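# Carry the bottle-and-beaker tray to the other bench

## Task

Move the tray holding the bottles and beakers so that it rests entirely on the other bench, with every bottle and beaker still standing upright inside the tray at the end. The task fails if any bottle or beaker leans even halfway over or touches the floor. Some beakers are glass and break, failing the task, if they drop more than a few centimetres or are knocked hard. When finished, release the tray and move the robot away from it. The task also fails if the robot falls over or is left tilted.

## Robot and tools

Robot: a Rainbow Robotics RB-Y1 with a two-wheel differential base plus two rear casters, a foldable leg and torso, two 7-joint arms with parallel grippers, and a pan/tilt head. The base measures 0.66 m long by 0.58 m wide, and its front edge is 0.10 m ahead of the drive-wheel axle. It cannot move sideways. A bent leg can stick out beyond the front edge. Something may occasionally nudge a loose object.

Frames: the base frame sits on the floor midway between the drive wheels, x forward, y left, z up. The chest, left_hand and right_hand readings are in this frame. A hand point is midway between its finger pads; fingers point along the hand's -z and close along its x. Reported hand positions can be off, especially when reaching far. base_odometry is relative to where the base started, heading positive to the left (-3.142 to 3.142); it counts wheel rotation, so wheel slip looks like motion.

execute_actions: arguments are "actions" (a list holding one action, or empty to just read state and images) and optional "cameras" (any of head_camera, left_wrist_camera, right_wrist_camera, all; omitted/null/["all"] gives all, [] gives none). Images come back in the order the "pictures" line lists. An action may contain:
- "base": exactly one of {"translate_m": d}, a relative straight drive of d metres from where the base is (positive forward, -3 to 3), or {"rotate_rad": d}, a relative turn in place of d radians (positive = counter-clockwise seen from above, -3.2 to 3.2). A drive or turn needing more than 8.667 s is rejected.
- "joints": a single dictionary covering both arms, torso and head, keyed by joint name, each value an absolute target (radians, grippers in metres). Ranges: torso_squat_rad 0 to 1.2 (bigger lowers the level chest); torso_shift_rad -0.3 to 0.6 (positive pushes hips forward); torso_pitch_rad -0.2 to 1.4 (positive leans forward); torso_yaw_rad -1.5 to 1.5 (positive left). Each arm has shoulder_pitch -2.356 to 2.356 (0 hanging, negative raises forward), shoulder_roll (left 0 to 3.141, right -3.141 to 0; each moves outward away from the body), shoulder_yaw -2.094 to 2.094, elbow -2.617 to 0.01 (negative bends), forearm_roll -3.141 to 3.141, wrist_pitch -1.57 to 1.919 (negative tips hand forward), hand_roll -2.705 to 2.705, gripper_m 0 to 0.1 (pad gap). Both arms share the same sign convention for yaw and rolls (positive is leftward/counter-clockwise). head_pan_rad -0.523 to 0.523 (positive left), head_tilt_rad -0.35 to 1.57 (positive looks down). Done tolerance is ±0.02 rad, ±0.004 m for grippers.
- "speeds": lower caps for this action only: translate_m 0.05 to 0.4 m/s, rotate_rad 0.1 to 1.509 rad/s.
- "min_time_s": 0.1 to 8, the shortest duration for the arm and head motions.
Default top speeds: arm joints 1 rad/s (forearm_roll, wrist_pitch, hand_roll 1.5), head 1.5, squat and pitch 0.3, shift 0.15, yaw 0.6, grippers 0.1 m/s. One action may not exceed 15 s. Parts started together may finish at different times. Any unknown key or out-of-range number rejects the call with no motion. A joint or base not named in an action may still be driving toward its previous target.

Torso combined limits: squat + shift <= 1.52; squat - shift + pitch <= 1.57; shift + 0.5 pitch - 0.4 squat <= 0.7; shift + 0.3 pitch - 0.5 squat <= 0.39. Breaking one leaves the commanded torso joints short, reported "off_target".

wait: "seconds" 0 to 10; commands nothing and returns state and images.
zoom_image: "camera" plus "region" [x0, y0, x1, y1] in pixels from the top-left of that camera's latest full image, at most 504 by 504. Head images are 896x504, wrist images 644x364.
finished_scene: "scene" is the current scene's number; ending is permanent and reports success. Its result gives the next task. A reply containing no tool call ends everything.

Result lines: base_status and joint_status describe how each part of the last accepted action ended. "done" (for the base, wheels turned the commanded amount, slip included); "off_target" (stopped short, may keep pushing); "limit_stop_at_<name>" (a built-in limit stopped it); "contact_stop" (torso or arm met strong resistance); "time_out"; "stopped_with_arm" (torso halted because an arm contact-stopped); "limit_stop_at_own_body" (self-collision guard halted it before touching; move the arm or torso apart). After contact_stop, time_out or stopped_with_arm, the whole group (torso joints; left arm joints; right arm joints) freezes and forgets its targets. "joint command not followed" plus a "cause:" line means an arm's targets were withheld by the collision check (gripper still acts); those joints show "not_followed" and may be retried on later actions until valid targets are given. on_its_own lists uncommanded parts; "held at" is a held target, not the position. If a stop is reported, the remaining calls in that reply are skipped. A stopped arm or torso may still press; first back off, arms before torso, in a separate action. If both hands hold one object and the torso contact-stops immediately with nothing in the way, resend every arm joint (not grippers) at its current joint_positions value, then resend the torso.

Grasping: command an opening at least 0.005 m narrower than the object; "off_target" on the gripper is then expected.

Hazards: the base does not stop at furniture and may keep pushing; a bent leg pressing furniture can shove the robot backward without odometry noticing. Each arm is rated 3 kg; heavy loads far in front of the wheels can tip the robot with no stop. Never let the arms strike or press each other hard; grippers and fingers are not covered by the arm-to-arm check. Torque at a joint's load limit (N m: shoulders 66.5, elbow 34.2, forearm_roll, wrist_pitch, hand_roll 23.7, held weight included) halts the robot for 10 seconds. Motors warm while holding loads: MOTOR HOT appears from 65 °C, and 80 °C causes an OVER-TEMPERATURE FAULT that brakes the arm ("limit_stop_at_motor_heat"); resend targets afterwards. The robot keeps holding its last command while you think. Avoid drops, slips, slams and hard pushes, and keep glass beakers from falling or being jolted.

Each tool is called after ">>>" as name([rows], argument=value, ...), one row to a line, values as JSON.

## Session

>>> execute_actions(actions=[])

>>> execute_actions([
  {"joints":{"head_tilt_rad":0.7}},
], cameras=["head_camera"])

Scene clock: 0.00 s.
base_odometry: x=+0.000 y=+0.000 heading=+0.000 (m, m, rad; odometry frame)
base_status: not commanded
joint_positions: torso_squat_rad=+0.350 torso_shift_rad=+0.000 torso_pitch_rad=-0.001 torso_yaw_rad=-0.001 left_shoulder_pitch_rad=+0.034 left_shoulder_roll_rad=+0.019 left_shoulder_yaw_rad=+0.037 left_elbow_rad=-0.177 left_forearm_roll_rad=-0.017 left_wrist_pitch_rad=+0.004 left_hand_roll_rad=-0.011 left_gripper_m=+0.101 right_shoulder_pitch_rad=+0.054 right_shoulder_roll_rad=-0.033 right_shoulder_yaw_rad=+0.026 right_elbow_rad=-0.209 right_forearm_roll_rad=+0.048 right_wrist_pitch_rad=+0.011 right_hand_roll_rad=-0.026 right_gripper_m=+0.099 head_pan_rad=+0.001 head_tilt_rad=+0.401
joint_status: not commanded
chest: x=-0.2282 y=-0.0010 z=+1.2474 quat_wxyz=(+1.000, +0.001, +0.000, +0.000) (m; base frame)
left_hand: x=-0.1665 y=+0.2386 z=+0.5652 quat_wxyz=(+0.997, +0.014, -0.071, +0.009) (m; base frame)
right_hand: x=-0.1675 y=-0.2441 z=+0.5645 quat_wxyz=(+0.997, -0.016, -0.074, +0.016) (m; base frame)
pictures: head_camera, left_wrist_camera, right_wrist_camera
Images, in order (width x height): head_camera 896x504, left_wrist_camera 644x364, right_wrist_camera 644x364.

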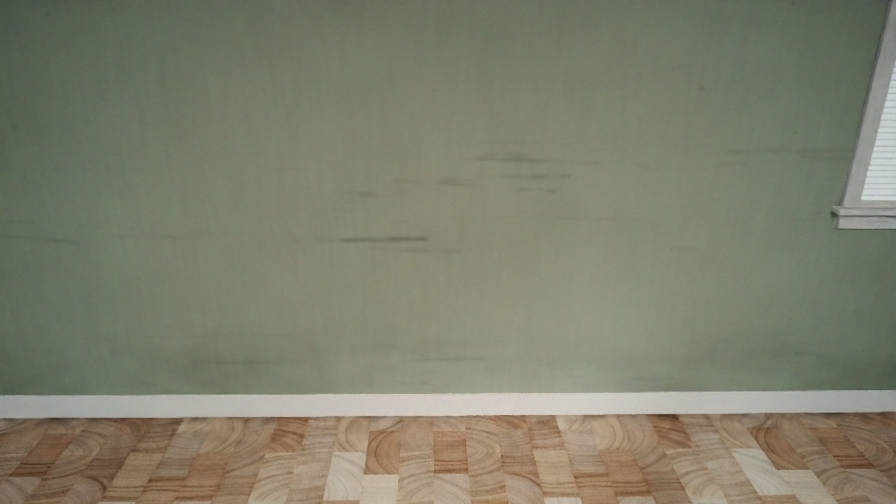

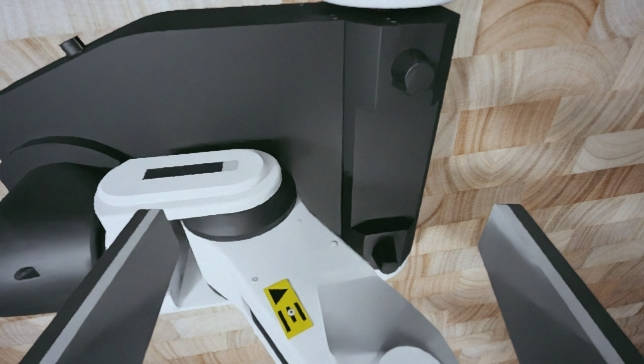

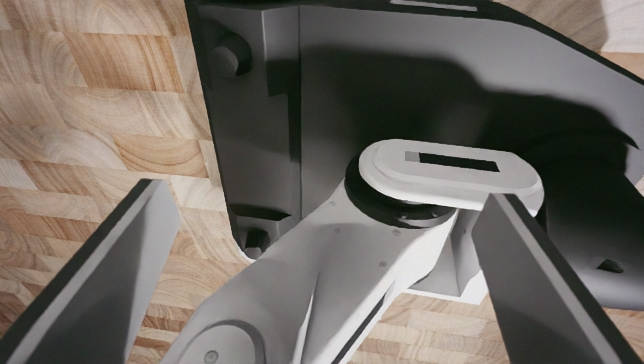

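Scene clock: 0.83 s.
base_odometry: x=+0.000 y=+0.000 heading=+0.000 (m, m, rad; odometry frame)
base_status: not commanded
joint_positions: torso_squat_rad=+0.350 torso_shift_rad=+0.000 torso_pitch_rad=-0.001 torso_yaw_rad=-0.001 left_shoulder_pitch_rad=+0.034 left_shoulder_roll_rad=+0.019 left_shoulder_yaw_rad=+0.037 left_elbow_rad=-0.177 left_forearm_roll_rad=-0.017 left_wrist_pitch_rad=+0.004 left_hand_roll_rad=-0.011 left_gripper_m=+0.101 right_shoulder_pitch_rad=+0.054 right_shoulder_roll_rad=-0.033 right_shoulder_yaw_rad=+0.026 right_elbow_rad=-0.209 right_forearm_roll_rad=+0.048 right_wrist_pitch_rad=+0.011 right_hand_roll_rad=-0.026 right_gripper_m=+0.099 head_pan_rad=+0.001 head_tilt_rad=+0.700
joint_status: all done
chest: x=-0.2282 y=-0.0010 z=+1.2474 quat_wxyz=(+1.000, +0.001, +0.000, +0.000) (m; base frame)
left_hand: x=-0.1665 y=+0.2386 z=+0.5652 quat_wxyz=(+0.997, +0.014, -0.071, +0.009) (m; base frame)
right_hand: x=-0.1675 y=-0.2441 z=+0.5645 quat_wxyz=(+0.997, -0.016, -0.074, +0.016) (m; base frame)
pictures: head_camera
Images, in order (width x height): head_camera 896x504.

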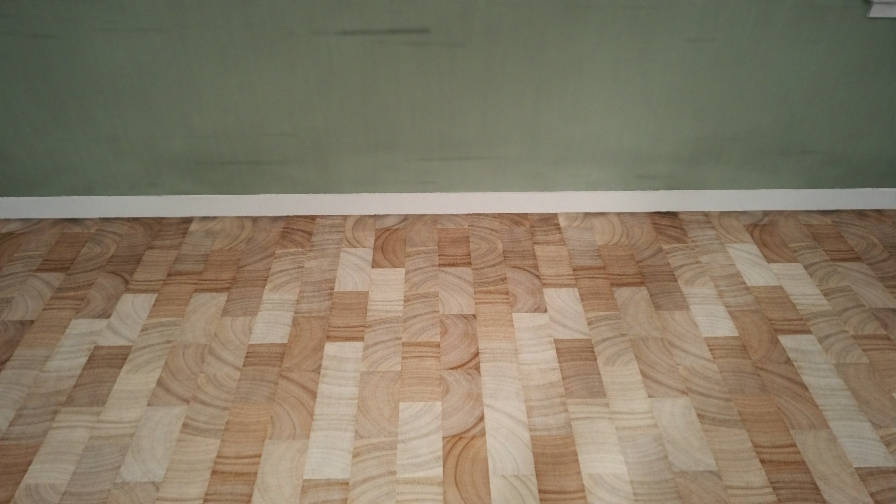

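>>> execute_actions([
  {"base":{"rotate_rad":1.57},"joints":{"head_tilt_rad":0.4}},
], cameras=["head_camera"])

>>> execute_actions([
  {"base":{"rotate_rad":1.57}},
], cameras=["head_camera"])

>>> execute_actions([
  {"base":{"rotate_rad":1.3}},
], cameras=["head_camera"])

Scene clock: 5.10 s.
base_odometry: x=+0.000 y=+0.000 heading=+1.569 (m, m, rad; odometry frame)
base_status: done
joint_positions: torso_squat_rad=+0.350 torso_shift_rad=+0.000 torso_pitch_rad=-0.001 torso_yaw_rad=-0.001 left_shoulder_pitch_rad=+0.034 left_shoulder_roll_rad=+0.019 left_shoulder_yaw_rad=+0.037 left_elbow_rad=-0.177 left_forearm_roll_rad=-0.017 left_wrist_pitch_rad=+0.004 left_hand_roll_rad=-0.011 left_gripper_m=+0.101 right_shoulder_pitch_rad=+0.054 right_shoulder_roll_rad=-0.033 right_shoulder_yaw_rad=+0.026 right_elbow_rad=-0.209 right_forearm_roll_rad=+0.048 right_wrist_pitch_rad=+0.011 right_hand_roll_rad=-0.026 right_gripper_m=+0.099 head_pan_rad=+0.001 head_tilt_rad=+0.400
joint_status: all done
chest: x=-0.2282 y=-0.0011 z=+1.2474 quat_wxyz=(+1.000, +0.001, -0.001, +0.000) (m; base frame)
left_hand: x=-0.1665 y=+0.2386 z=+0.5652 quat_wxyz=(+0.997, +0.014, -0.071, +0.009) (m; base frame)
right_hand: x=-0.1675 y=-0.2441 z=+0.5645 quat_wxyz=(+0.997, -0.016, -0.074, +0.016) (m; base frame)
pictures: head_camera
Images, in order (width x height): head_camera 896x504.

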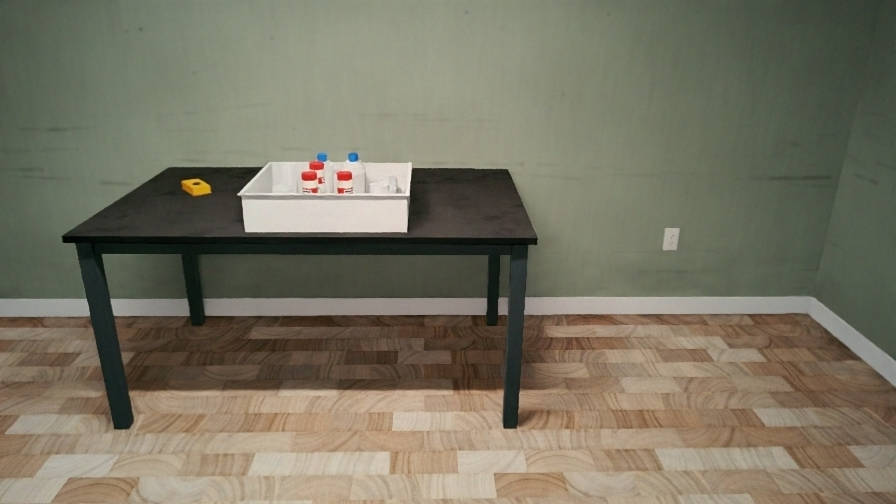

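Scene clock: 9.10 s.
base_odometry: x=+0.000 y=+0.000 heading=+3.139 (m, m, rad; odometry frame)
base_status: done
joint_positions: torso_squat_rad=+0.350 torso_shift_rad=+0.000 torso_pitch_rad=-0.001 torso_yaw_rad=-0.001 left_shoulder_pitch_rad=+0.034 left_shoulder_roll_rad=+0.019 left_shoulder_yaw_rad=+0.037 left_elbow_rad=-0.177 left_forearm_roll_rad=-0.017 left_wrist_pitch_rad=+0.004 left_hand_roll_rad=-0.011 left_gripper_m=+0.101 right_shoulder_pitch_rad=+0.054 right_shoulder_roll_rad=-0.033 right_shoulder_yaw_rad=+0.026 right_elbow_rad=-0.209 right_forearm_roll_rad=+0.048 right_wrist_pitch_rad=+0.011 right_hand_roll_rad=-0.026 right_gripper_m=+0.099 head_pan_rad=+0.001 head_tilt_rad=+0.400
joint_status: not commanded
chest: x=-0.2282 y=-0.0011 z=+1.2474 quat_wxyz=(+1.000, +0.001, -0.001, +0.000) (m; base frame)
left_hand: x=-0.1665 y=+0.2386 z=+0.5652 quat_wxyz=(+0.997, +0.014, -0.071, +0.009) (m; base frame)
right_hand: x=-0.1675 y=-0.2441 z=+0.5645 quat_wxyz=(+0.997, -0.016, -0.074, +0.016) (m; base frame)
pictures: head_camera
Images, in order (width x height): head_camera 896x504.

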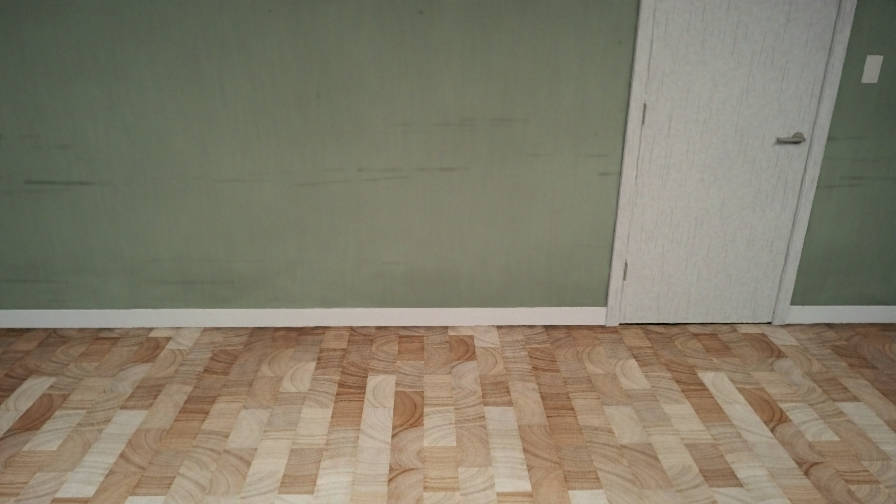

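Scene clock: 12.70 s.
base_odometry: x=+0.000 y=+0.000 heading=-1.845 (m, m, rad; odometry frame)
base_status: done
joint_positions: torso_squat_rad=+0.350 torso_shift_rad=+0.000 torso_pitch_rad=-0.001 torso_yaw_rad=-0.001 left_shoulder_pitch_rad=+0.034 left_shoulder_roll_rad=+0.019 left_shoulder_yaw_rad=+0.037 left_elbow_rad=-0.177 left_forearm_roll_rad=-0.017 left_wrist_pitch_rad=+0.004 left_hand_roll_rad=-0.011 left_gripper_m=+0.101 right_shoulder_pitch_rad=+0.054 right_shoulder_roll_rad=-0.033 right_shoulder_yaw_rad=+0.026 right_elbow_rad=-0.209 right_forearm_roll_rad=+0.048 right_wrist_pitch_rad=+0.011 right_hand_roll_rad=-0.026 right_gripper_m=+0.099 head_pan_rad=+0.001 head_tilt_rad=+0.400
joint_status: not commanded
chest: x=-0.2282 y=-0.0011 z=+1.2474 quat_wxyz=(+1.000, +0.001, -0.001, +0.000) (m; base frame)
left_hand: x=-0.1665 y=+0.2386 z=+0.5652 quat_wxyz=(+0.997, +0.014, -0.071, +0.009) (m; base frame)
right_hand: x=-0.1675 y=-0.2441 z=+0.5645 quat_wxyz=(+0.997, -0.016, -0.074, +0.016) (m; base frame)
pictures: head_camera
Images, in order (width x height): head_camera 896x504.

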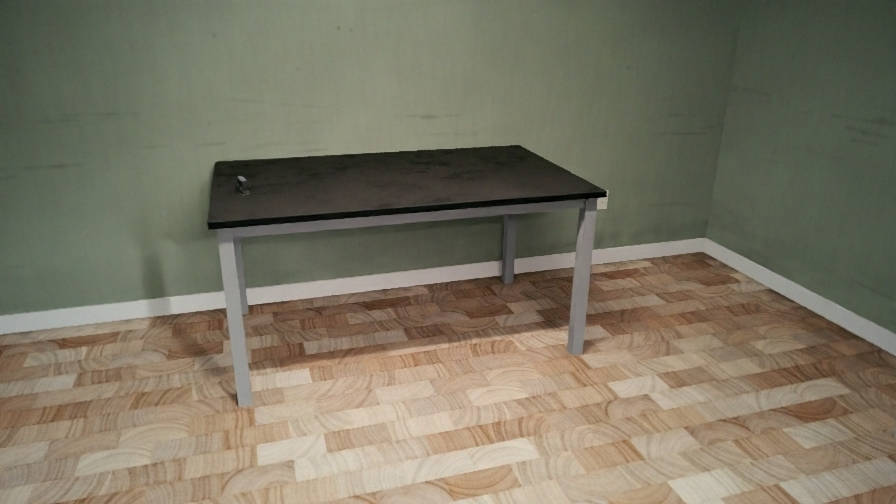

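>>> execute_actions([
  {"base":{"rotate_rad":1.845}},
], cameras=[])

>>> execute_actions([
  {"base":{"translate_m":-0.4}},
], cameras=[])

>>> execute_actions([
  {"base":{"rotate_rad":1.57},"joints":{"left_shoulder_pitch_rad":-0.9,"right_shoulder_pitch_rad":-0.9,"left_shoulder_roll_rad":0.35,"right_shoulder_roll_rad":-0.35,"left_shoulder_yaw_rad":0,"right_shoulder_yaw_rad":0,"left_elbow_rad":-1.3,"right_elbow_rad":-1.3,"left_wrist_pitch_rad":1.8,"right_wrist_pitch_rad":1.8,"left_hand_roll_rad":1.57,"right_hand_roll_rad":-1.57,"torso_pitch_rad":0.4,"head_tilt_rad":0.3}},
], cameras=[])

>>> execute_actions([
  {"base":{"translate_m":1.1}},
])

Scene clock: 17.80 s.
base_odometry: x=+0.000 y=+0.000 heading=-0.001 (m, m, rad; odometry frame)
base_status: done
joint_positions: torso_squat_rad=+0.350 torso_shift_rad=+0.000 torso_pitch_rad=-0.001 torso_yaw_rad=-0.001 left_shoulder_pitch_rad=+0.034 left_shoulder_roll_rad=+0.019 left_shoulder_yaw_rad=+0.037 left_elbow_rad=-0.177 left_forearm_roll_rad=-0.017 left_wrist_pitch_rad=+0.004 left_hand_roll_rad=-0.011 left_gripper_m=+0.101 right_shoulder_pitch_rad=+0.054 right_shoulder_roll_rad=-0.033 right_shoulder_yaw_rad=+0.026 right_elbow_rad=-0.209 right_forearm_roll_rad=+0.048 right_wrist_pitch_rad=+0.011 right_hand_roll_rad=-0.026 right_gripper_m=+0.099 head_pan_rad=+0.001 head_tilt_rad=+0.400
joint_status: not commanded
chest: x=-0.2282 y=-0.0011 z=+1.2474 quat_wxyz=(+1.000, +0.001, -0.001, +0.000) (m; base frame)
left_hand: x=-0.1665 y=+0.2386 z=+0.5652 quat_wxyz=(+0.997, +0.014, -0.071, +0.009) (m; base frame)
right_hand: x=-0.1675 y=-0.2441 z=+0.5645 quat_wxyz=(+0.997, -0.016, -0.074, +0.016) (m; base frame)
pictures: none
No camera images: the call's "cameras" was empty. Leave "cameras" out to get every camera's image.

Scene clock: 20.47 s.
base_odometry: x=-0.400 y=+0.000 heading=+0.001 (m, m, rad; odometry frame)
base_status: done
joint_positions: torso_squat_rad=+0.350 torso_shift_rad=+0.000 torso_pitch_rad=-0.001 torso_yaw_rad=-0.001 left_shoulder_pitch_rad=+0.034 left_shoulder_roll_rad=+0.019 left_shoulder_yaw_rad=+0.037 left_elbow_rad=-0.177 left_forearm_roll_rad=-0.017 left_wrist_pitch_rad=+0.004 left_hand_roll_rad=-0.011 left_gripper_m=+0.101 right_shoulder_pitch_rad=+0.054 right_shoulder_roll_rad=-0.033 right_shoulder_yaw_rad=+0.026 right_elbow_rad=-0.209 right_forearm_roll_rad=+0.048 right_wrist_pitch_rad=+0.011 right_hand_roll_rad=-0.026 right_gripper_m=+0.099 head_pan_rad=+0.001 head_tilt_rad=+0.400
joint_status: not commanded
chest: x=-0.2282 y=-0.0011 z=+1.2474 quat_wxyz=(+1.000, +0.001, -0.001, +0.000) (m; base frame)
left_hand: x=-0.1665 y=+0.2386 z=+0.5652 quat_wxyz=(+0.997, +0.014, -0.071, +0.009) (m; base frame)
right_hand: x=-0.1676 y=-0.2441 z=+0.5645 quat_wxyz=(+0.997, -0.016, -0.073, +0.016) (m; base frame)
pictures: none
No camera images: the call's "cameras" was empty. Leave "cameras" out to get every camera's image.

Scene clock: 24.37 s.
base_odometry: x=-0.400 y=+0.000 heading=+1.570 (m, m, rad; odometry frame)
base_status: done
joint_positions: torso_squat_rad=+0.350 torso_shift_rad=+0.000 torso_pitch_rad=+0.400 torso_yaw_rad=-0.001 left_shoulder_pitch_rad=-0.900 left_shoulder_roll_rad=+0.350 left_shoulder_yaw_rad=+0.000 left_elbow_rad=-1.300 left_forearm_roll_rad=-0.017 left_wrist_pitch_rad=+1.800 left_hand_roll_rad=+1.570 left_gripper_m=+0.101 right_shoulder_pitch_rad=-0.900 right_shoulder_roll_rad=-0.350 right_shoulder_yaw_rad=+0.000 right_elbow_rad=-1.300 right_forearm_roll_rad=+0.048 right_wrist_pitch_rad=+1.800 right_hand_roll_rad=-1.570 right_gripper_m=+0.099 head_pan_rad=+0.001 head_tilt_rad=+0.300
joint_status: all done
chest: x=-0.1074 y=-0.0011 z=+1.2230 quat_wxyz=(+0.980, +0.001, +0.199, +0.000) (m; base frame)
left_hand: x=+0.3462 y=+0.3030 z=+0.8818 quat_wxyz=(+0.742, +0.119, -0.120, +0.648) (m; base frame)
right_hand: x=+0.3464 y=-0.3118 z=+0.8832 quat_wxyz=(+0.738, -0.128, -0.131, -0.650) (m; base frame)
pictures: none
No camera images: the call's "cameras" was empty. Leave "cameras" out to get every camera's image.

Scene clock: 28.67 s.
base_odometry: x=-0.400 y=+1.100 heading=+1.570 (m, m, rad; odometry frame)
base_status: done
joint_positions: torso_squat_rad=+0.350 torso_shift_rad=+0.000 torso_pitch_rad=+0.400 torso_yaw_rad=-0.001 left_shoulder_pitch_rad=-0.900 left_shoulder_roll_rad=+0.350 left_shoulder_yaw_rad=+0.000 left_elbow_rad=-1.300 left_forearm_roll_rad=-0.017 left_wrist_pitch_rad=+1.800 left_hand_roll_rad=+1.570 left_gripper_m=+0.101 right_shoulder_pitch_rad=-0.900 right_shoulder_roll_rad=-0.350 right_shoulder_yaw_rad=+0.000 right_elbow_rad=-1.300 right_forearm_roll_rad=+0.048 right_wrist_pitch_rad=+1.800 right_hand_roll_rad=-1.570 right_gripper_m=+0.099 head_pan_rad=+0.001 head_tilt_rad=+0.300
joint_status: not commanded
chest: x=-0.1074 y=-0.0011 z=+1.2230 quat_wxyz=(+0.980, +0.001, +0.199, +0.000) (m; base frame)
left_hand: x=+0.3461 y=+0.3030 z=+0.8817 quat_wxyz=(+0.742, +0.119, -0.120, +0.648) (m; base frame)
right_hand: x=+0.3464 y=-0.3118 z=+0.8832 quat_wxyz=(+0.738, -0.128, -0.131, -0.650) (m; base frame)
pictures: head_camera, left_wrist_camera, right_wrist_camera
Images, in order (width x height): head_camera 896x504, left_wrist_camera 644x364, right_wrist_camera 644x364.

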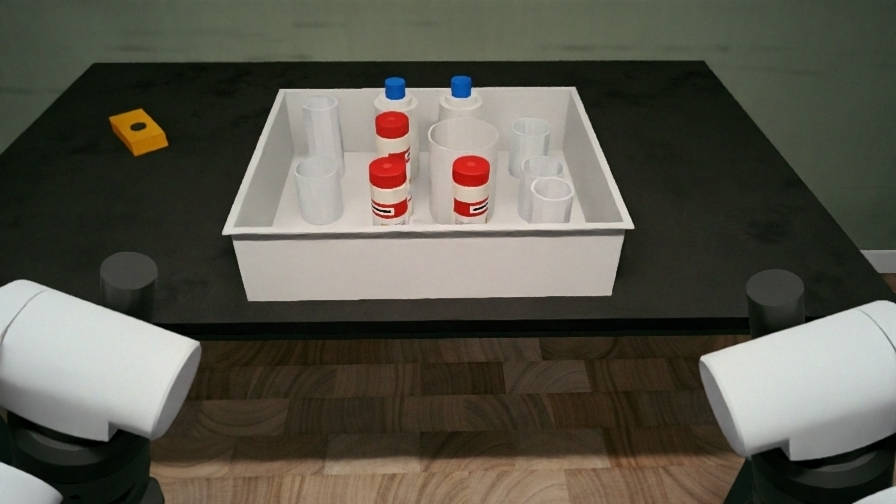

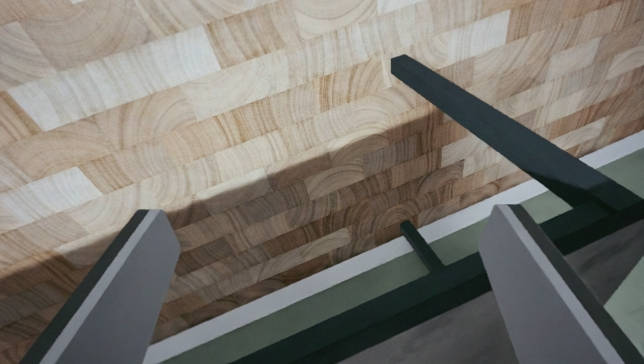

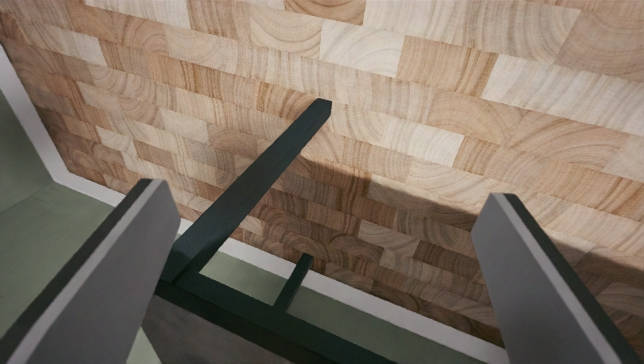

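>>> execute_actions([
  {"base":{"translate_m":0.3},"joints":{"left_shoulder_pitch_rad":-1.02,"right_shoulder_pitch_rad":-1.02,"left_shoulder_roll_rad":0.2,"right_shoulder_roll_rad":-0.2,"left_forearm_roll_rad":0.2,"right_forearm_roll_rad":-0.2,"left_wrist_pitch_rad":1.9,"right_wrist_pitch_rad":1.9,"left_hand_roll_rad":1.8,"right_hand_roll_rad":-1.8,"torso_squat_rad":0.05,"head_tilt_rad":0.5}},
])

Scene clock: 31.57 s.
base_odometry: x=-0.400 y=+1.400 heading=+1.571 (m, m, rad; odometry frame)
base_status: done
joint_positions: torso_squat_rad=+0.050 torso_shift_rad=+0.000 torso_pitch_rad=+0.400 torso_yaw_rad=-0.001 left_shoulder_pitch_rad=-1.020 left_shoulder_roll_rad=+0.200 left_shoulder_yaw_rad=+0.000 left_elbow_rad=-1.300 left_forearm_roll_rad=+0.200 left_wrist_pitch_rad=+1.900 left_hand_roll_rad=+1.800 left_gripper_m=+0.101 right_shoulder_pitch_rad=-1.020 right_shoulder_roll_rad=-0.200 right_shoulder_yaw_rad=+0.000 right_elbow_rad=-1.300 right_forearm_roll_rad=-0.200 right_wrist_pitch_rad=+1.900 right_hand_roll_rad=-1.800 right_gripper_m=+0.099 head_pan_rad=+0.001 head_tilt_rad=+0.500
joint_status: all done
chest: x=-0.1074 y=-0.0011 z=+1.2646 quat_wxyz=(+0.980, +0.001, +0.199, +0.000) (m; base frame)
left_hand: x=+0.3437 y=+0.1576 z=+0.9439 quat_wxyz=(+0.727, +0.015, +0.005, +0.686) (m; base frame)
right_hand: x=+0.3433 y=-0.1596 z=+0.9434 quat_wxyz=(+0.726, -0.014, +0.006, -0.687) (m; base frame)
pictures: head_camera, left_wrist_camera, right_wrist_camera
Images, in order (width x height): head_camera 896x504, left_wrist_camera 644x364, right_wrist_camera 644x364.

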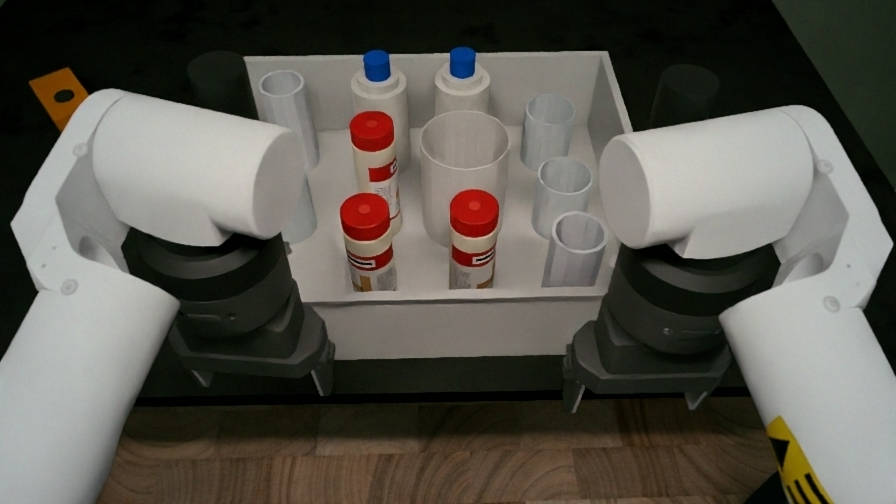

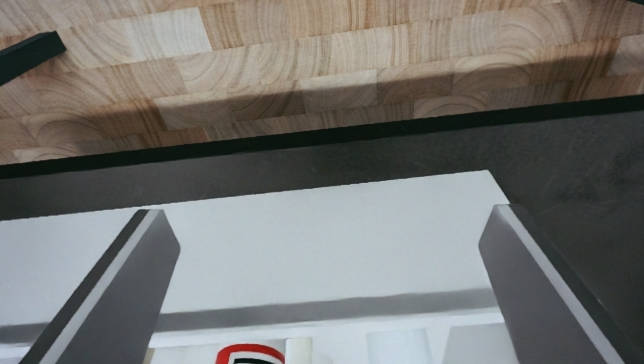

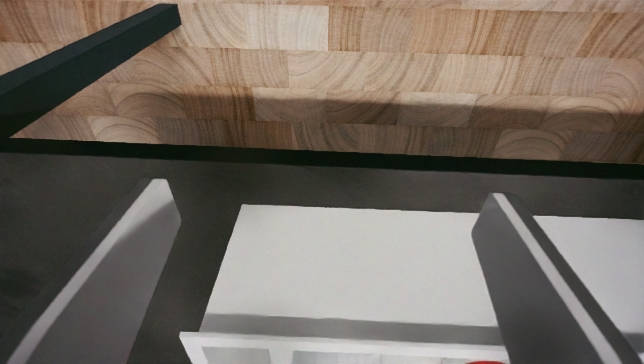

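>>> execute_actions([
  {"joints":{"left_shoulder_roll_rad":0.29,"right_shoulder_roll_rad":-0.25,"left_forearm_roll_rad":0.28,"right_forearm_roll_rad":-0.25,"left_hand_roll_rad":1.75,"right_hand_roll_rad":-1.77,"head_tilt_rad":0.7}},
], cameras=[])

>>> execute_actions([
  {"base":{"translate_m":0.15},"speeds":{"translate_m":0.1}},
])

Scene clock: 33.07 s.
base_odometry: x=-0.400 y=+1.400 heading=+1.571 (m, m, rad; odometry frame)
base_status: not commanded
joint_positions: torso_squat_rad=+0.050 torso_shift_rad=+0.000 torso_pitch_rad=+0.400 torso_yaw_rad=-0.001 left_shoulder_pitch_rad=-1.020 left_shoulder_roll_rad=+0.290 left_shoulder_yaw_rad=+0.000 left_elbow_rad=-1.300 left_forearm_roll_rad=+0.280 left_wrist_pitch_rad=+1.900 left_hand_roll_rad=+1.750 left_gripper_m=+0.101 right_shoulder_pitch_rad=-1.020 right_shoulder_roll_rad=-0.250 right_shoulder_yaw_rad=+0.000 right_elbow_rad=-1.300 right_forearm_roll_rad=-0.250 right_wrist_pitch_rad=+1.900 right_hand_roll_rad=-1.770 right_gripper_m=+0.099 head_pan_rad=+0.001 head_tilt_rad=+0.700
joint_status: all done
chest: x=-0.1074 y=-0.0011 z=+1.2646 quat_wxyz=(+0.980, +0.001, +0.199, +0.000) (m; base frame)
left_hand: x=+0.3514 y=+0.1890 z=+0.9517 quat_wxyz=(+0.736, +0.012, +0.004, +0.677) (m; base frame)
right_hand: x=+0.3474 y=-0.1760 z=+0.9474 quat_wxyz=(+0.733, -0.011, +0.008, -0.681) (m; base frame)
pictures: none
No camera images: the call's "cameras" was empty. Leave "cameras" out to get every camera's image.

Scene clock: 35.10 s.
base_odometry: x=-0.400 y=+1.550 heading=+1.571 (m, m, rad; odometry frame)
base_status: done
joint_positions: torso_squat_rad=+0.050 torso_shift_rad=+0.000 torso_pitch_rad=+0.400 torso_yaw_rad=-0.001 left_shoulder_pitch_rad=-1.020 left_shoulder_roll_rad=+0.290 left_shoulder_yaw_rad=+0.000 left_elbow_rad=-1.300 left_forearm_roll_rad=+0.280 left_wrist_pitch_rad=+1.900 left_hand_roll_rad=+1.750 left_gripper_m=+0.101 right_shoulder_pitch_rad=-1.020 right_shoulder_roll_rad=-0.250 right_shoulder_yaw_rad=+0.000 right_elbow_rad=-1.300 right_forearm_roll_rad=-0.250 right_wrist_pitch_rad=+1.900 right_hand_roll_rad=-1.770 right_gripper_m=+0.099 head_pan_rad=+0.001 head_tilt_rad=+0.700
joint_status: not commanded
chest: x=-0.1073 y=-0.0011 z=+1.2646 quat_wxyz=(+0.980, +0.001, +0.199, +0.000) (m; base frame)
left_hand: x=+0.3514 y=+0.1890 z=+0.9517 quat_wxyz=(+0.736, +0.012, +0.004, +0.677) (m; base frame)
right_hand: x=+0.3475 y=-0.1760 z=+0.9473 quat_wxyz=(+0.733, -0.011, +0.008, -0.681) (m; base frame)
pictures: head_camera, left_wrist_camera, right_wrist_camera
Images, in order (width x height): head_camera 896x504, left_wrist_camera 644x364, right_wrist_camera 644x364.

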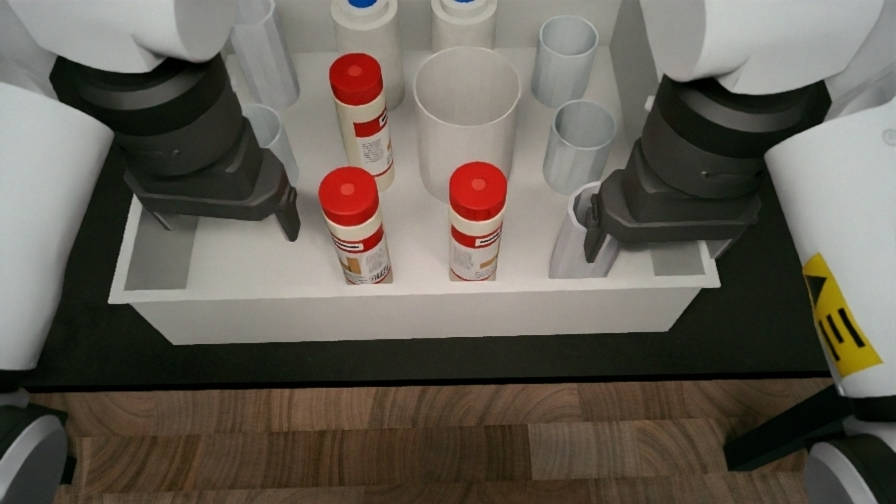

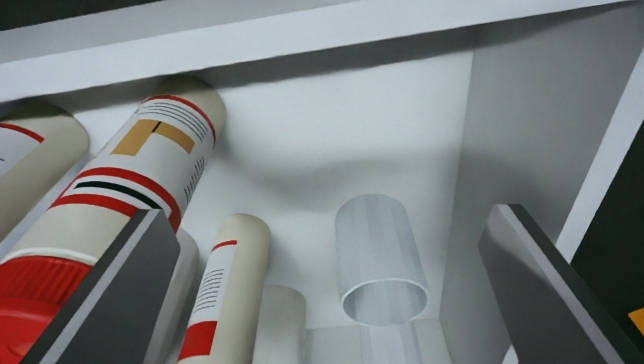

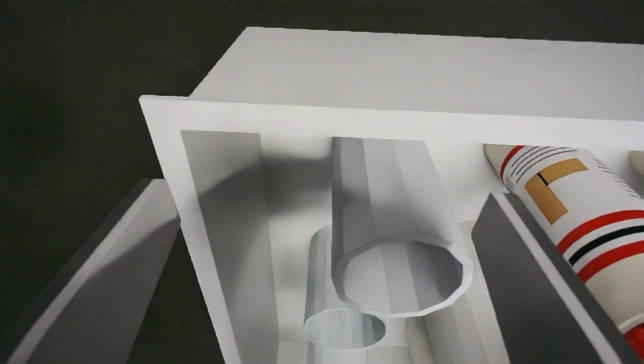

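>>> execute_actions([
  {"joints":{"left_shoulder_yaw_rad":0.2,"right_shoulder_yaw_rad":-0.22,"left_forearm_roll_rad":0.16,"right_forearm_roll_rad":-0.12,"left_hand_roll_rad":1.59,"right_hand_roll_rad":-1.59,"left_gripper_m":0.06,"right_gripper_m":0.06},"min_time_s":1.5},
], cameras=[])

>>> execute_actions([
  {"base":{"translate_m":0.1},"speeds":{"translate_m":0.08}},
])

Scene clock: 37.47 s.
base_odometry: x=-0.400 y=+1.550 heading=+1.571 (m, m, rad; odometry frame)
base_status: not commanded
joint_positions: torso_squat_rad=+0.050 torso_shift_rad=+0.000 torso_pitch_rad=+0.400 torso_yaw_rad=-0.001 left_shoulder_pitch_rad=-1.020 left_shoulder_roll_rad=+0.290 left_shoulder_yaw_rad=+0.200 left_elbow_rad=-1.300 left_forearm_roll_rad=+0.160 left_wrist_pitch_rad=+1.900 left_hand_roll_rad=+1.590 left_gripper_m=+0.060 right_shoulder_pitch_rad=-1.020 right_shoulder_roll_rad=-0.250 right_shoulder_yaw_rad=-0.220 right_elbow_rad=-1.300 right_forearm_roll_rad=-0.120 right_wrist_pitch_rad=+1.900 right_hand_roll_rad=-1.590 right_gripper_m=+0.060 head_pan_rad=+0.001 head_tilt_rad=+0.700
joint_status: all done
chest: x=-0.1074 y=-0.0011 z=+1.2646 quat_wxyz=(+0.980, +0.001, +0.199, +0.000) (m; base frame)
left_hand: x=+0.3658 y=+0.2401 z=+0.9632 quat_wxyz=(+0.723, -0.004, -0.009, +0.691) (m; base frame)
right_hand: x=+0.3623 y=-0.2323 z=+0.9576 quat_wxyz=(+0.719, +0.004, -0.004, -0.695) (m; base frame)
pictures: none
No camera images: the call's "cameras" was empty. Leave "cameras" out to get every camera's image.

Scene clock: 39.23 s.
base_odometry: x=-0.400 y=+1.650 heading=+1.572 (m, m, rad; odometry frame)
base_status: done
joint_positions: torso_squat_rad=+0.050 torso_shift_rad=+0.000 torso_pitch_rad=+0.400 torso_yaw_rad=-0.001 left_shoulder_pitch_rad=-1.020 left_shoulder_roll_rad=+0.290 left_shoulder_yaw_rad=+0.200 left_elbow_rad=-1.300 left_forearm_roll_rad=+0.160 left_wrist_pitch_rad=+1.900 left_hand_roll_rad=+1.590 left_gripper_m=+0.060 right_shoulder_pitch_rad=-1.020 right_shoulder_roll_rad=-0.250 right_shoulder_yaw_rad=-0.220 right_elbow_rad=-1.300 right_forearm_roll_rad=-0.120 right_wrist_pitch_rad=+1.900 right_hand_roll_rad=-1.590 right_gripper_m=+0.060 head_pan_rad=+0.001 head_tilt_rad=+0.700
joint_status: not commanded
chest: x=-0.1074 y=-0.0011 z=+1.2646 quat_wxyz=(+0.980, +0.001, +0.199, +0.000) (m; base frame)
left_hand: x=+0.3658 y=+0.2401 z=+0.9632 quat_wxyz=(+0.723, -0.004, -0.009, +0.691) (m; base frame)
right_hand: x=+0.3623 y=-0.2323 z=+0.9576 quat_wxyz=(+0.719, +0.004, -0.004, -0.695) (m; base frame)
pictures: head_camera, left_wrist_camera, right_wrist_camera
Images, in order (width x height): head_camera 896x504, left_wrist_camera 644x364, right_wrist_camera 644x364.

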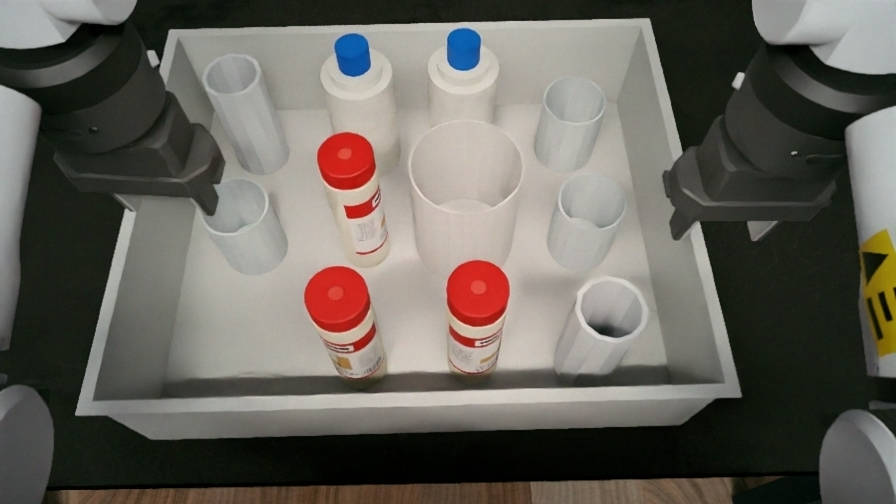

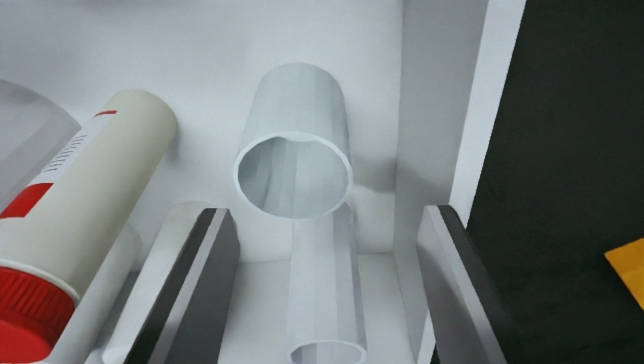

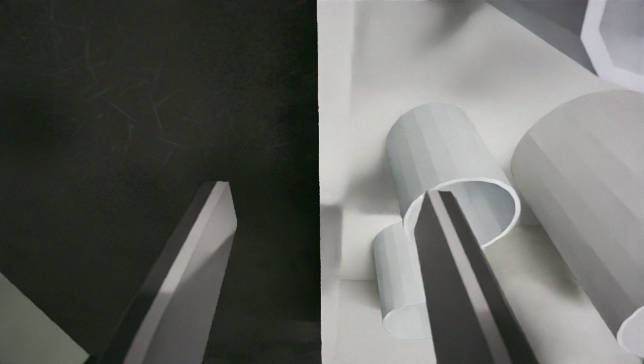

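>>> execute_actions([
  {"joints":{"left_shoulder_yaw_rad":0.42,"left_shoulder_roll_rad":0.39,"left_forearm_roll_rad":0.12,"left_hand_roll_rad":1.36,"left_shoulder_pitch_rad":-0.96,"right_gripper_m":0.045,"left_wrist_pitch_rad":1.87}},
])

Scene clock: 40.63 s.
base_odometry: x=-0.400 y=+1.650 heading=+1.572 (m, m, rad; odometry frame)
base_status: not commanded
joint_positions: torso_squat_rad=+0.050 torso_shift_rad=+0.000 torso_pitch_rad=+0.400 torso_yaw_rad=-0.001 left_shoulder_pitch_rad=-0.960 left_shoulder_roll_rad=+0.390 left_shoulder_yaw_rad=+0.420 left_elbow_rad=-1.300 left_forearm_roll_rad=+0.120 left_wrist_pitch_rad=+1.870 left_hand_roll_rad=+1.360 left_gripper_m=+0.060 right_shoulder_pitch_rad=-1.020 right_shoulder_roll_rad=-0.250 right_shoulder_yaw_rad=-0.220 right_elbow_rad=-1.300 right_forearm_roll_rad=-0.120 right_wrist_pitch_rad=+1.900 right_hand_roll_rad=-1.590 right_gripper_m=+0.045 head_pan_rad=+0.001 head_tilt_rad=+0.700
joint_status: all done
chest: x=-0.1074 y=-0.0011 z=+1.2646 quat_wxyz=(+0.980, +0.001, +0.199, +0.000) (m; base frame)
left_hand: x=+0.3585 y=+0.3443 z=+0.9663 quat_wxyz=(+0.712, -0.012, -0.027, +0.702) (m; base frame)
right_hand: x=+0.3623 y=-0.2324 z=+0.9576 quat_wxyz=(+0.719, +0.004, -0.004, -0.695) (m; base frame)
pictures: head_camera, left_wrist_camera, right_wrist_camera
Images, in order (width x height): head_camera 896x504, left_wrist_camera 644x364, right_wrist_camera 644x364.

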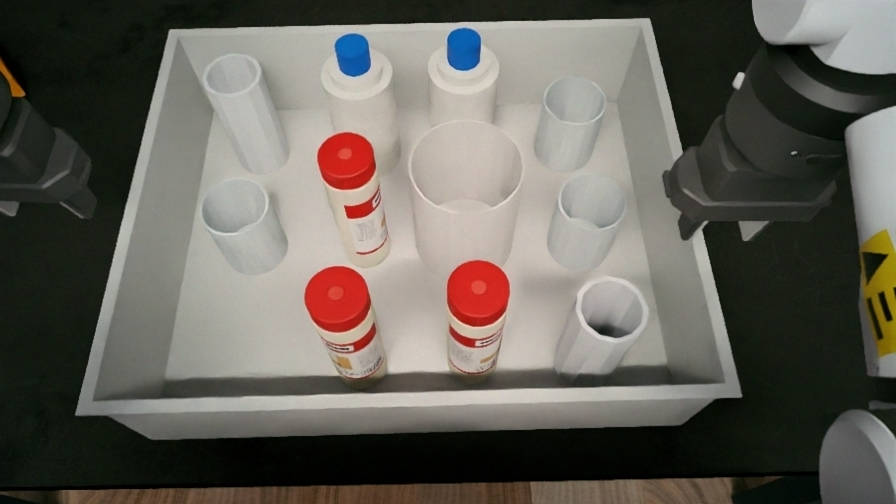

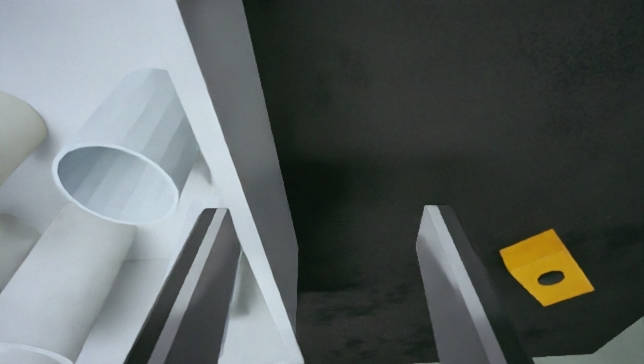

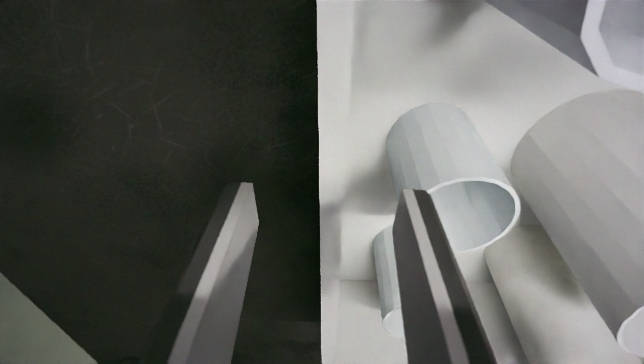

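>>> execute_actions([
  {"joints":{"left_shoulder_yaw_rad":0.36,"left_forearm_roll_rad":0.2,"left_hand_roll_rad":1.43,"torso_squat_rad":0.3,"right_gripper_m":0.04,"left_gripper_m":0.05}},
])

Scene clock: 42.60 s.
base_odometry: x=-0.400 y=+1.650 heading=+1.572 (m, m, rad; odometry frame)
base_status: not commanded
joint_positions: torso_squat_rad=+0.300 torso_shift_rad=+0.000 torso_pitch_rad=+0.400 torso_yaw_rad=-0.001 left_shoulder_pitch_rad=-0.960 left_shoulder_roll_rad=+0.390 left_shoulder_yaw_rad=+0.360 left_elbow_rad=-1.300 left_forearm_roll_rad=+0.200 left_wrist_pitch_rad=+1.870 left_hand_roll_rad=+1.430 left_gripper_m=+0.050 right_shoulder_pitch_rad=-1.020 right_shoulder_roll_rad=-0.250 right_shoulder_yaw_rad=-0.220 right_elbow_rad=-1.300 right_forearm_roll_rad=-0.120 right_wrist_pitch_rad=+1.900 right_hand_roll_rad=-1.590 right_gripper_m=+0.040 head_pan_rad=+0.001 head_tilt_rad=+0.700
joint_status: all done
chest: x=-0.1075 y=-0.0010 z=+1.2343 quat_wxyz=(+0.980, +0.001, +0.199, +0.000) (m; base frame)
left_hand: x=+0.3615 y=+0.3184 z=+0.9338 quat_wxyz=(+0.713, -0.028, -0.010, +0.700) (m; base frame)
right_hand: x=+0.3623 y=-0.2324 z=+0.9273 quat_wxyz=(+0.719, +0.005, -0.004, -0.695) (m; base frame)
pictures: head_camera, left_wrist_camera, right_wrist_camera
Images, in order (width x height): head_camera 896x504, left_wrist_camera 644x364, right_wrist_camera 644x364.

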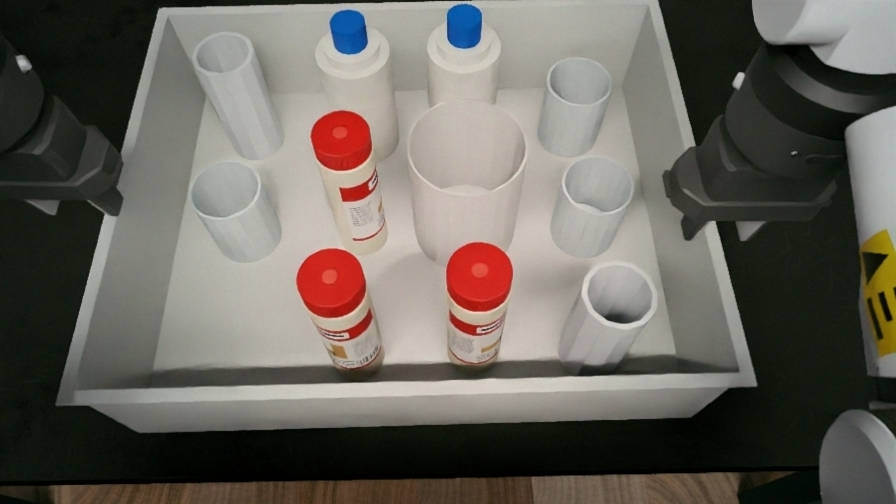

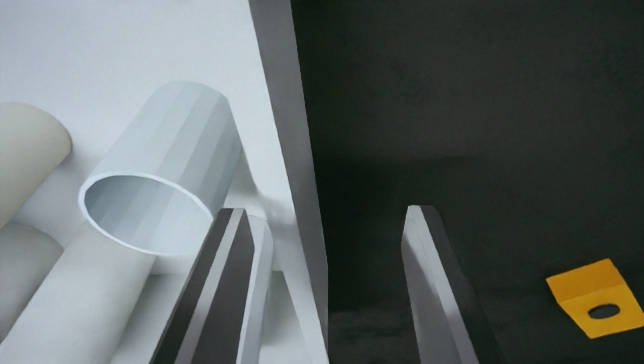

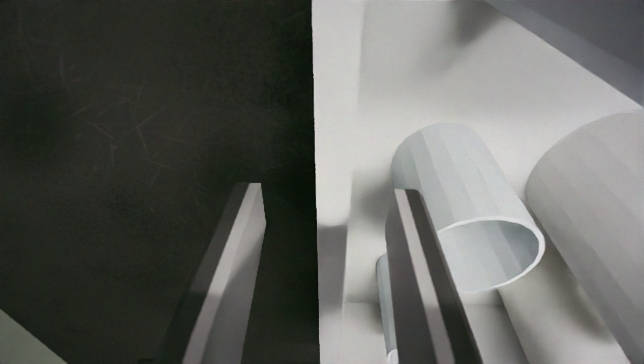

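>>> execute_actions([
  {"joints":{"left_forearm_roll_rad":0.26,"left_hand_roll_rad":1.51,"left_shoulder_pitch_rad":-0.945}},
], cameras=["left_wrist_camera"])

>>> execute_actions([
  {"joints":{"torso_squat_rad":0.5}},
])

Scene clock: 43.60 s.
base_odometry: x=-0.400 y=+1.650 heading=+1.572 (m, m, rad; odometry frame)
base_status: not commanded
joint_positions: torso_squat_rad=+0.300 torso_shift_rad=+0.000 torso_pitch_rad=+0.400 torso_yaw_rad=-0.001 left_shoulder_pitch_rad=-0.945 left_shoulder_roll_rad=+0.390 left_shoulder_yaw_rad=+0.360 left_elbow_rad=-1.300 left_forearm_roll_rad=+0.260 left_wrist_pitch_rad=+1.870 left_hand_roll_rad=+1.510 left_gripper_m=+0.050 right_shoulder_pitch_rad=-1.020 right_shoulder_roll_rad=-0.250 right_shoulder_yaw_rad=-0.220 right_elbow_rad=-1.300 right_forearm_roll_rad=-0.120 right_wrist_pitch_rad=+1.900 right_hand_roll_rad=-1.590 right_gripper_m=+0.040 head_pan_rad=+0.001 head_tilt_rad=+0.700
joint_status: all done
chest: x=-0.1074 y=-0.0010 z=+1.2343 quat_wxyz=(+0.980, +0.001, +0.199, +0.000) (m; base frame)
left_hand: x=+0.3573 y=+0.3081 z=+0.9286 quat_wxyz=(+0.689, -0.044, +0.013, +0.723) (m; base frame)
right_hand: x=+0.3623 y=-0.2324 z=+0.9273 quat_wxyz=(+0.719, +0.005, -0.004, -0.695) (m; base frame)
pictures: left_wrist_camera
Images, in order (width x height): left_wrist_camera 644x364.

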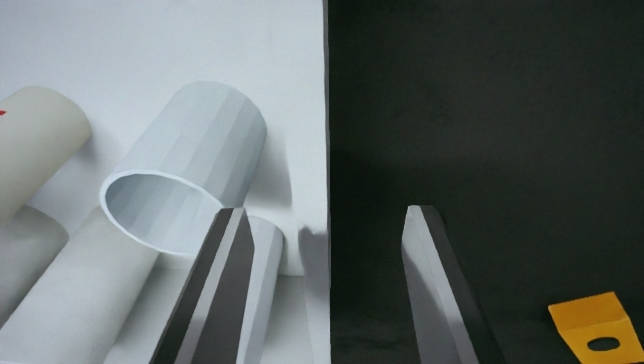

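Scene clock: 45.07 s.
base_odometry: x=-0.400 y=+1.650 heading=+1.572 (m, m, rad; odometry frame)
base_status: not commanded
joint_positions: torso_squat_rad=+0.500 torso_shift_rad=+0.000 torso_pitch_rad=+0.400 torso_yaw_rad=-0.001 left_shoulder_pitch_rad=-0.945 left_shoulder_roll_rad=+0.390 left_shoulder_yaw_rad=+0.360 left_elbow_rad=-1.300 left_forearm_roll_rad=+0.260 left_wrist_pitch_rad=+1.870 left_hand_roll_rad=+1.510 left_gripper_m=+0.050 right_shoulder_pitch_rad=-1.020 right_shoulder_roll_rad=-0.250 right_shoulder_yaw_rad=-0.220 right_elbow_rad=-1.300 right_forearm_roll_rad=-0.120 right_wrist_pitch_rad=+1.900 right_hand_roll_rad=-1.590 right_gripper_m=+0.040 head_pan_rad=+0.001 head_tilt_rad=+0.700
joint_status: all done
chest: x=-0.1074 y=-0.0010 z=+1.1798 quat_wxyz=(+0.980, +0.001, +0.199, +0.000) (m; base frame)
left_hand: x=+0.3572 y=+0.3081 z=+0.8742 quat_wxyz=(+0.689, -0.044, +0.013, +0.723) (m; base frame)
right_hand: x=+0.3623 y=-0.2323 z=+0.8729 quat_wxyz=(+0.719, +0.004, -0.004, -0.695) (m; base frame)
pictures: head_camera, left_wrist_camera, right_wrist_camera
Images, in order (width x height): head_camera 896x504, left_wrist_camera 644x364, right_wrist_camera 644x364.

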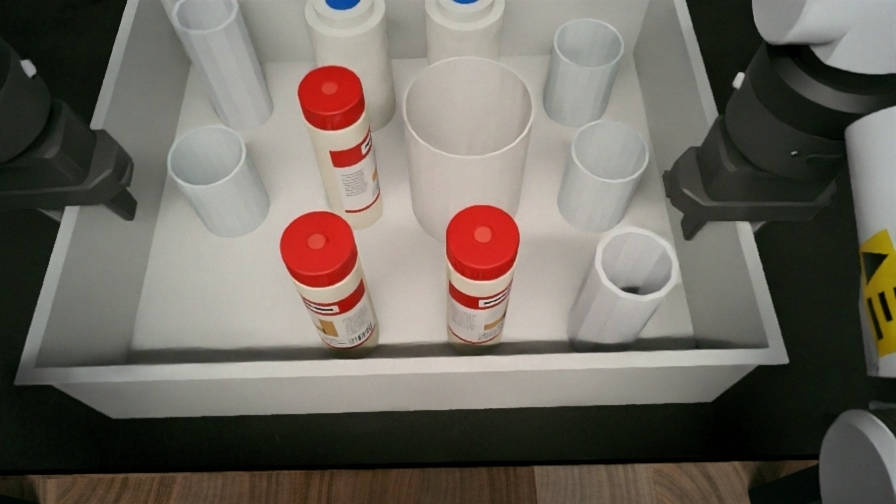

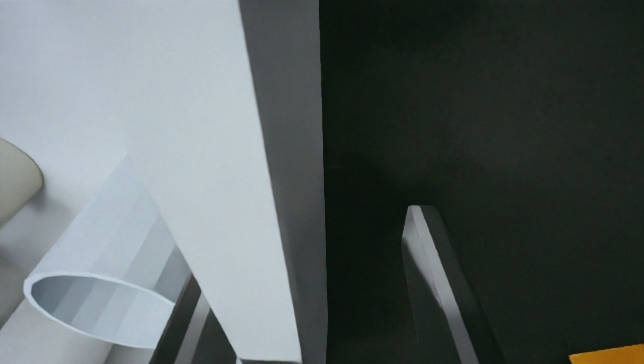

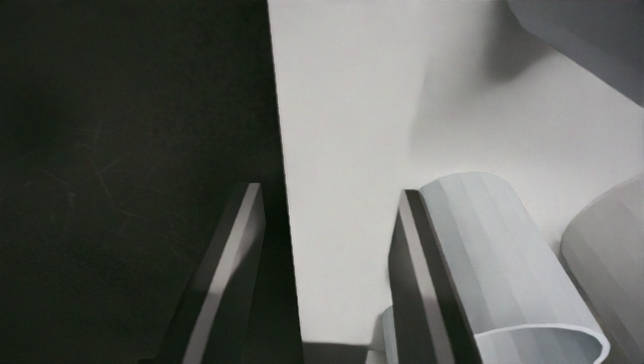

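>>> execute_actions([
  {"joints":{"torso_squat_rad":0.53,"left_forearm_roll_rad":0.30,"left_gripper_m":0.03,"right_gripper_m":0.03}},
], cameras=["left_wrist_camera","right_wrist_camera"])

>>> execute_actions([
  {"joints":{"left_gripper_m":0,"right_gripper_m":0},"min_time_s":1},
])

Scene clock: 46.10 s.
base_odometry: x=-0.400 y=+1.650 heading=+1.572 (m, m, rad; odometry frame)
base_status: not commanded
joint_positions: torso_squat_rad=+0.530 torso_shift_rad=+0.000 torso_pitch_rad=+0.399 torso_yaw_rad=-0.001 left_shoulder_pitch_rad=-0.945 left_shoulder_roll_rad=+0.390 left_shoulder_yaw_rad=+0.360 left_elbow_rad=-1.300 left_forearm_roll_rad=+0.300 left_wrist_pitch_rad=+1.870 left_hand_roll_rad=+1.510 left_gripper_m=+0.030 right_shoulder_pitch_rad=-1.022 right_shoulder_roll_rad=-0.251 right_shoulder_yaw_rad=-0.220 right_elbow_rad=-1.301 right_forearm_roll_rad=-0.120 right_wrist_pitch_rad=+1.900 right_hand_roll_rad=-1.590 right_gripper_m=+0.030 head_pan_rad=+0.001 head_tilt_rad=+0.700
joint_status: all done
chest: x=-0.1078 y=-0.0010 z=+1.1696 quat_wxyz=(+0.980, +0.001, +0.198, +0.000) (m; base frame)
left_hand: x=+0.3579 y=+0.2994 z=+0.8651 quat_wxyz=(+0.693, -0.059, +0.025, +0.718) (m; base frame)
right_hand: x=+0.3629 y=-0.2323 z=+0.8640 quat_wxyz=(+0.719, +0.006, -0.005, -0.695) (m; base frame)
pictures: left_wrist_camera, right_wrist_camera
Images, in order (width x height): left_wrist_camera 644x364, right_wrist_camera 644x364.

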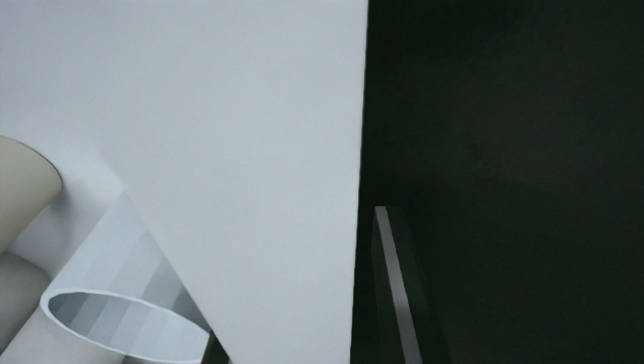

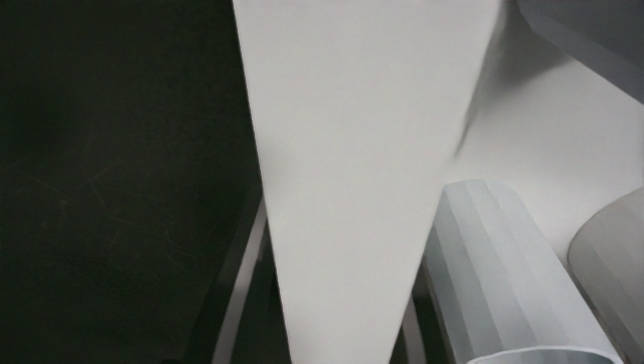

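action 0: "min_time_s" has no arm or head joint beside it: it slows only arm and head motions. Command such a joint too, or leave it out


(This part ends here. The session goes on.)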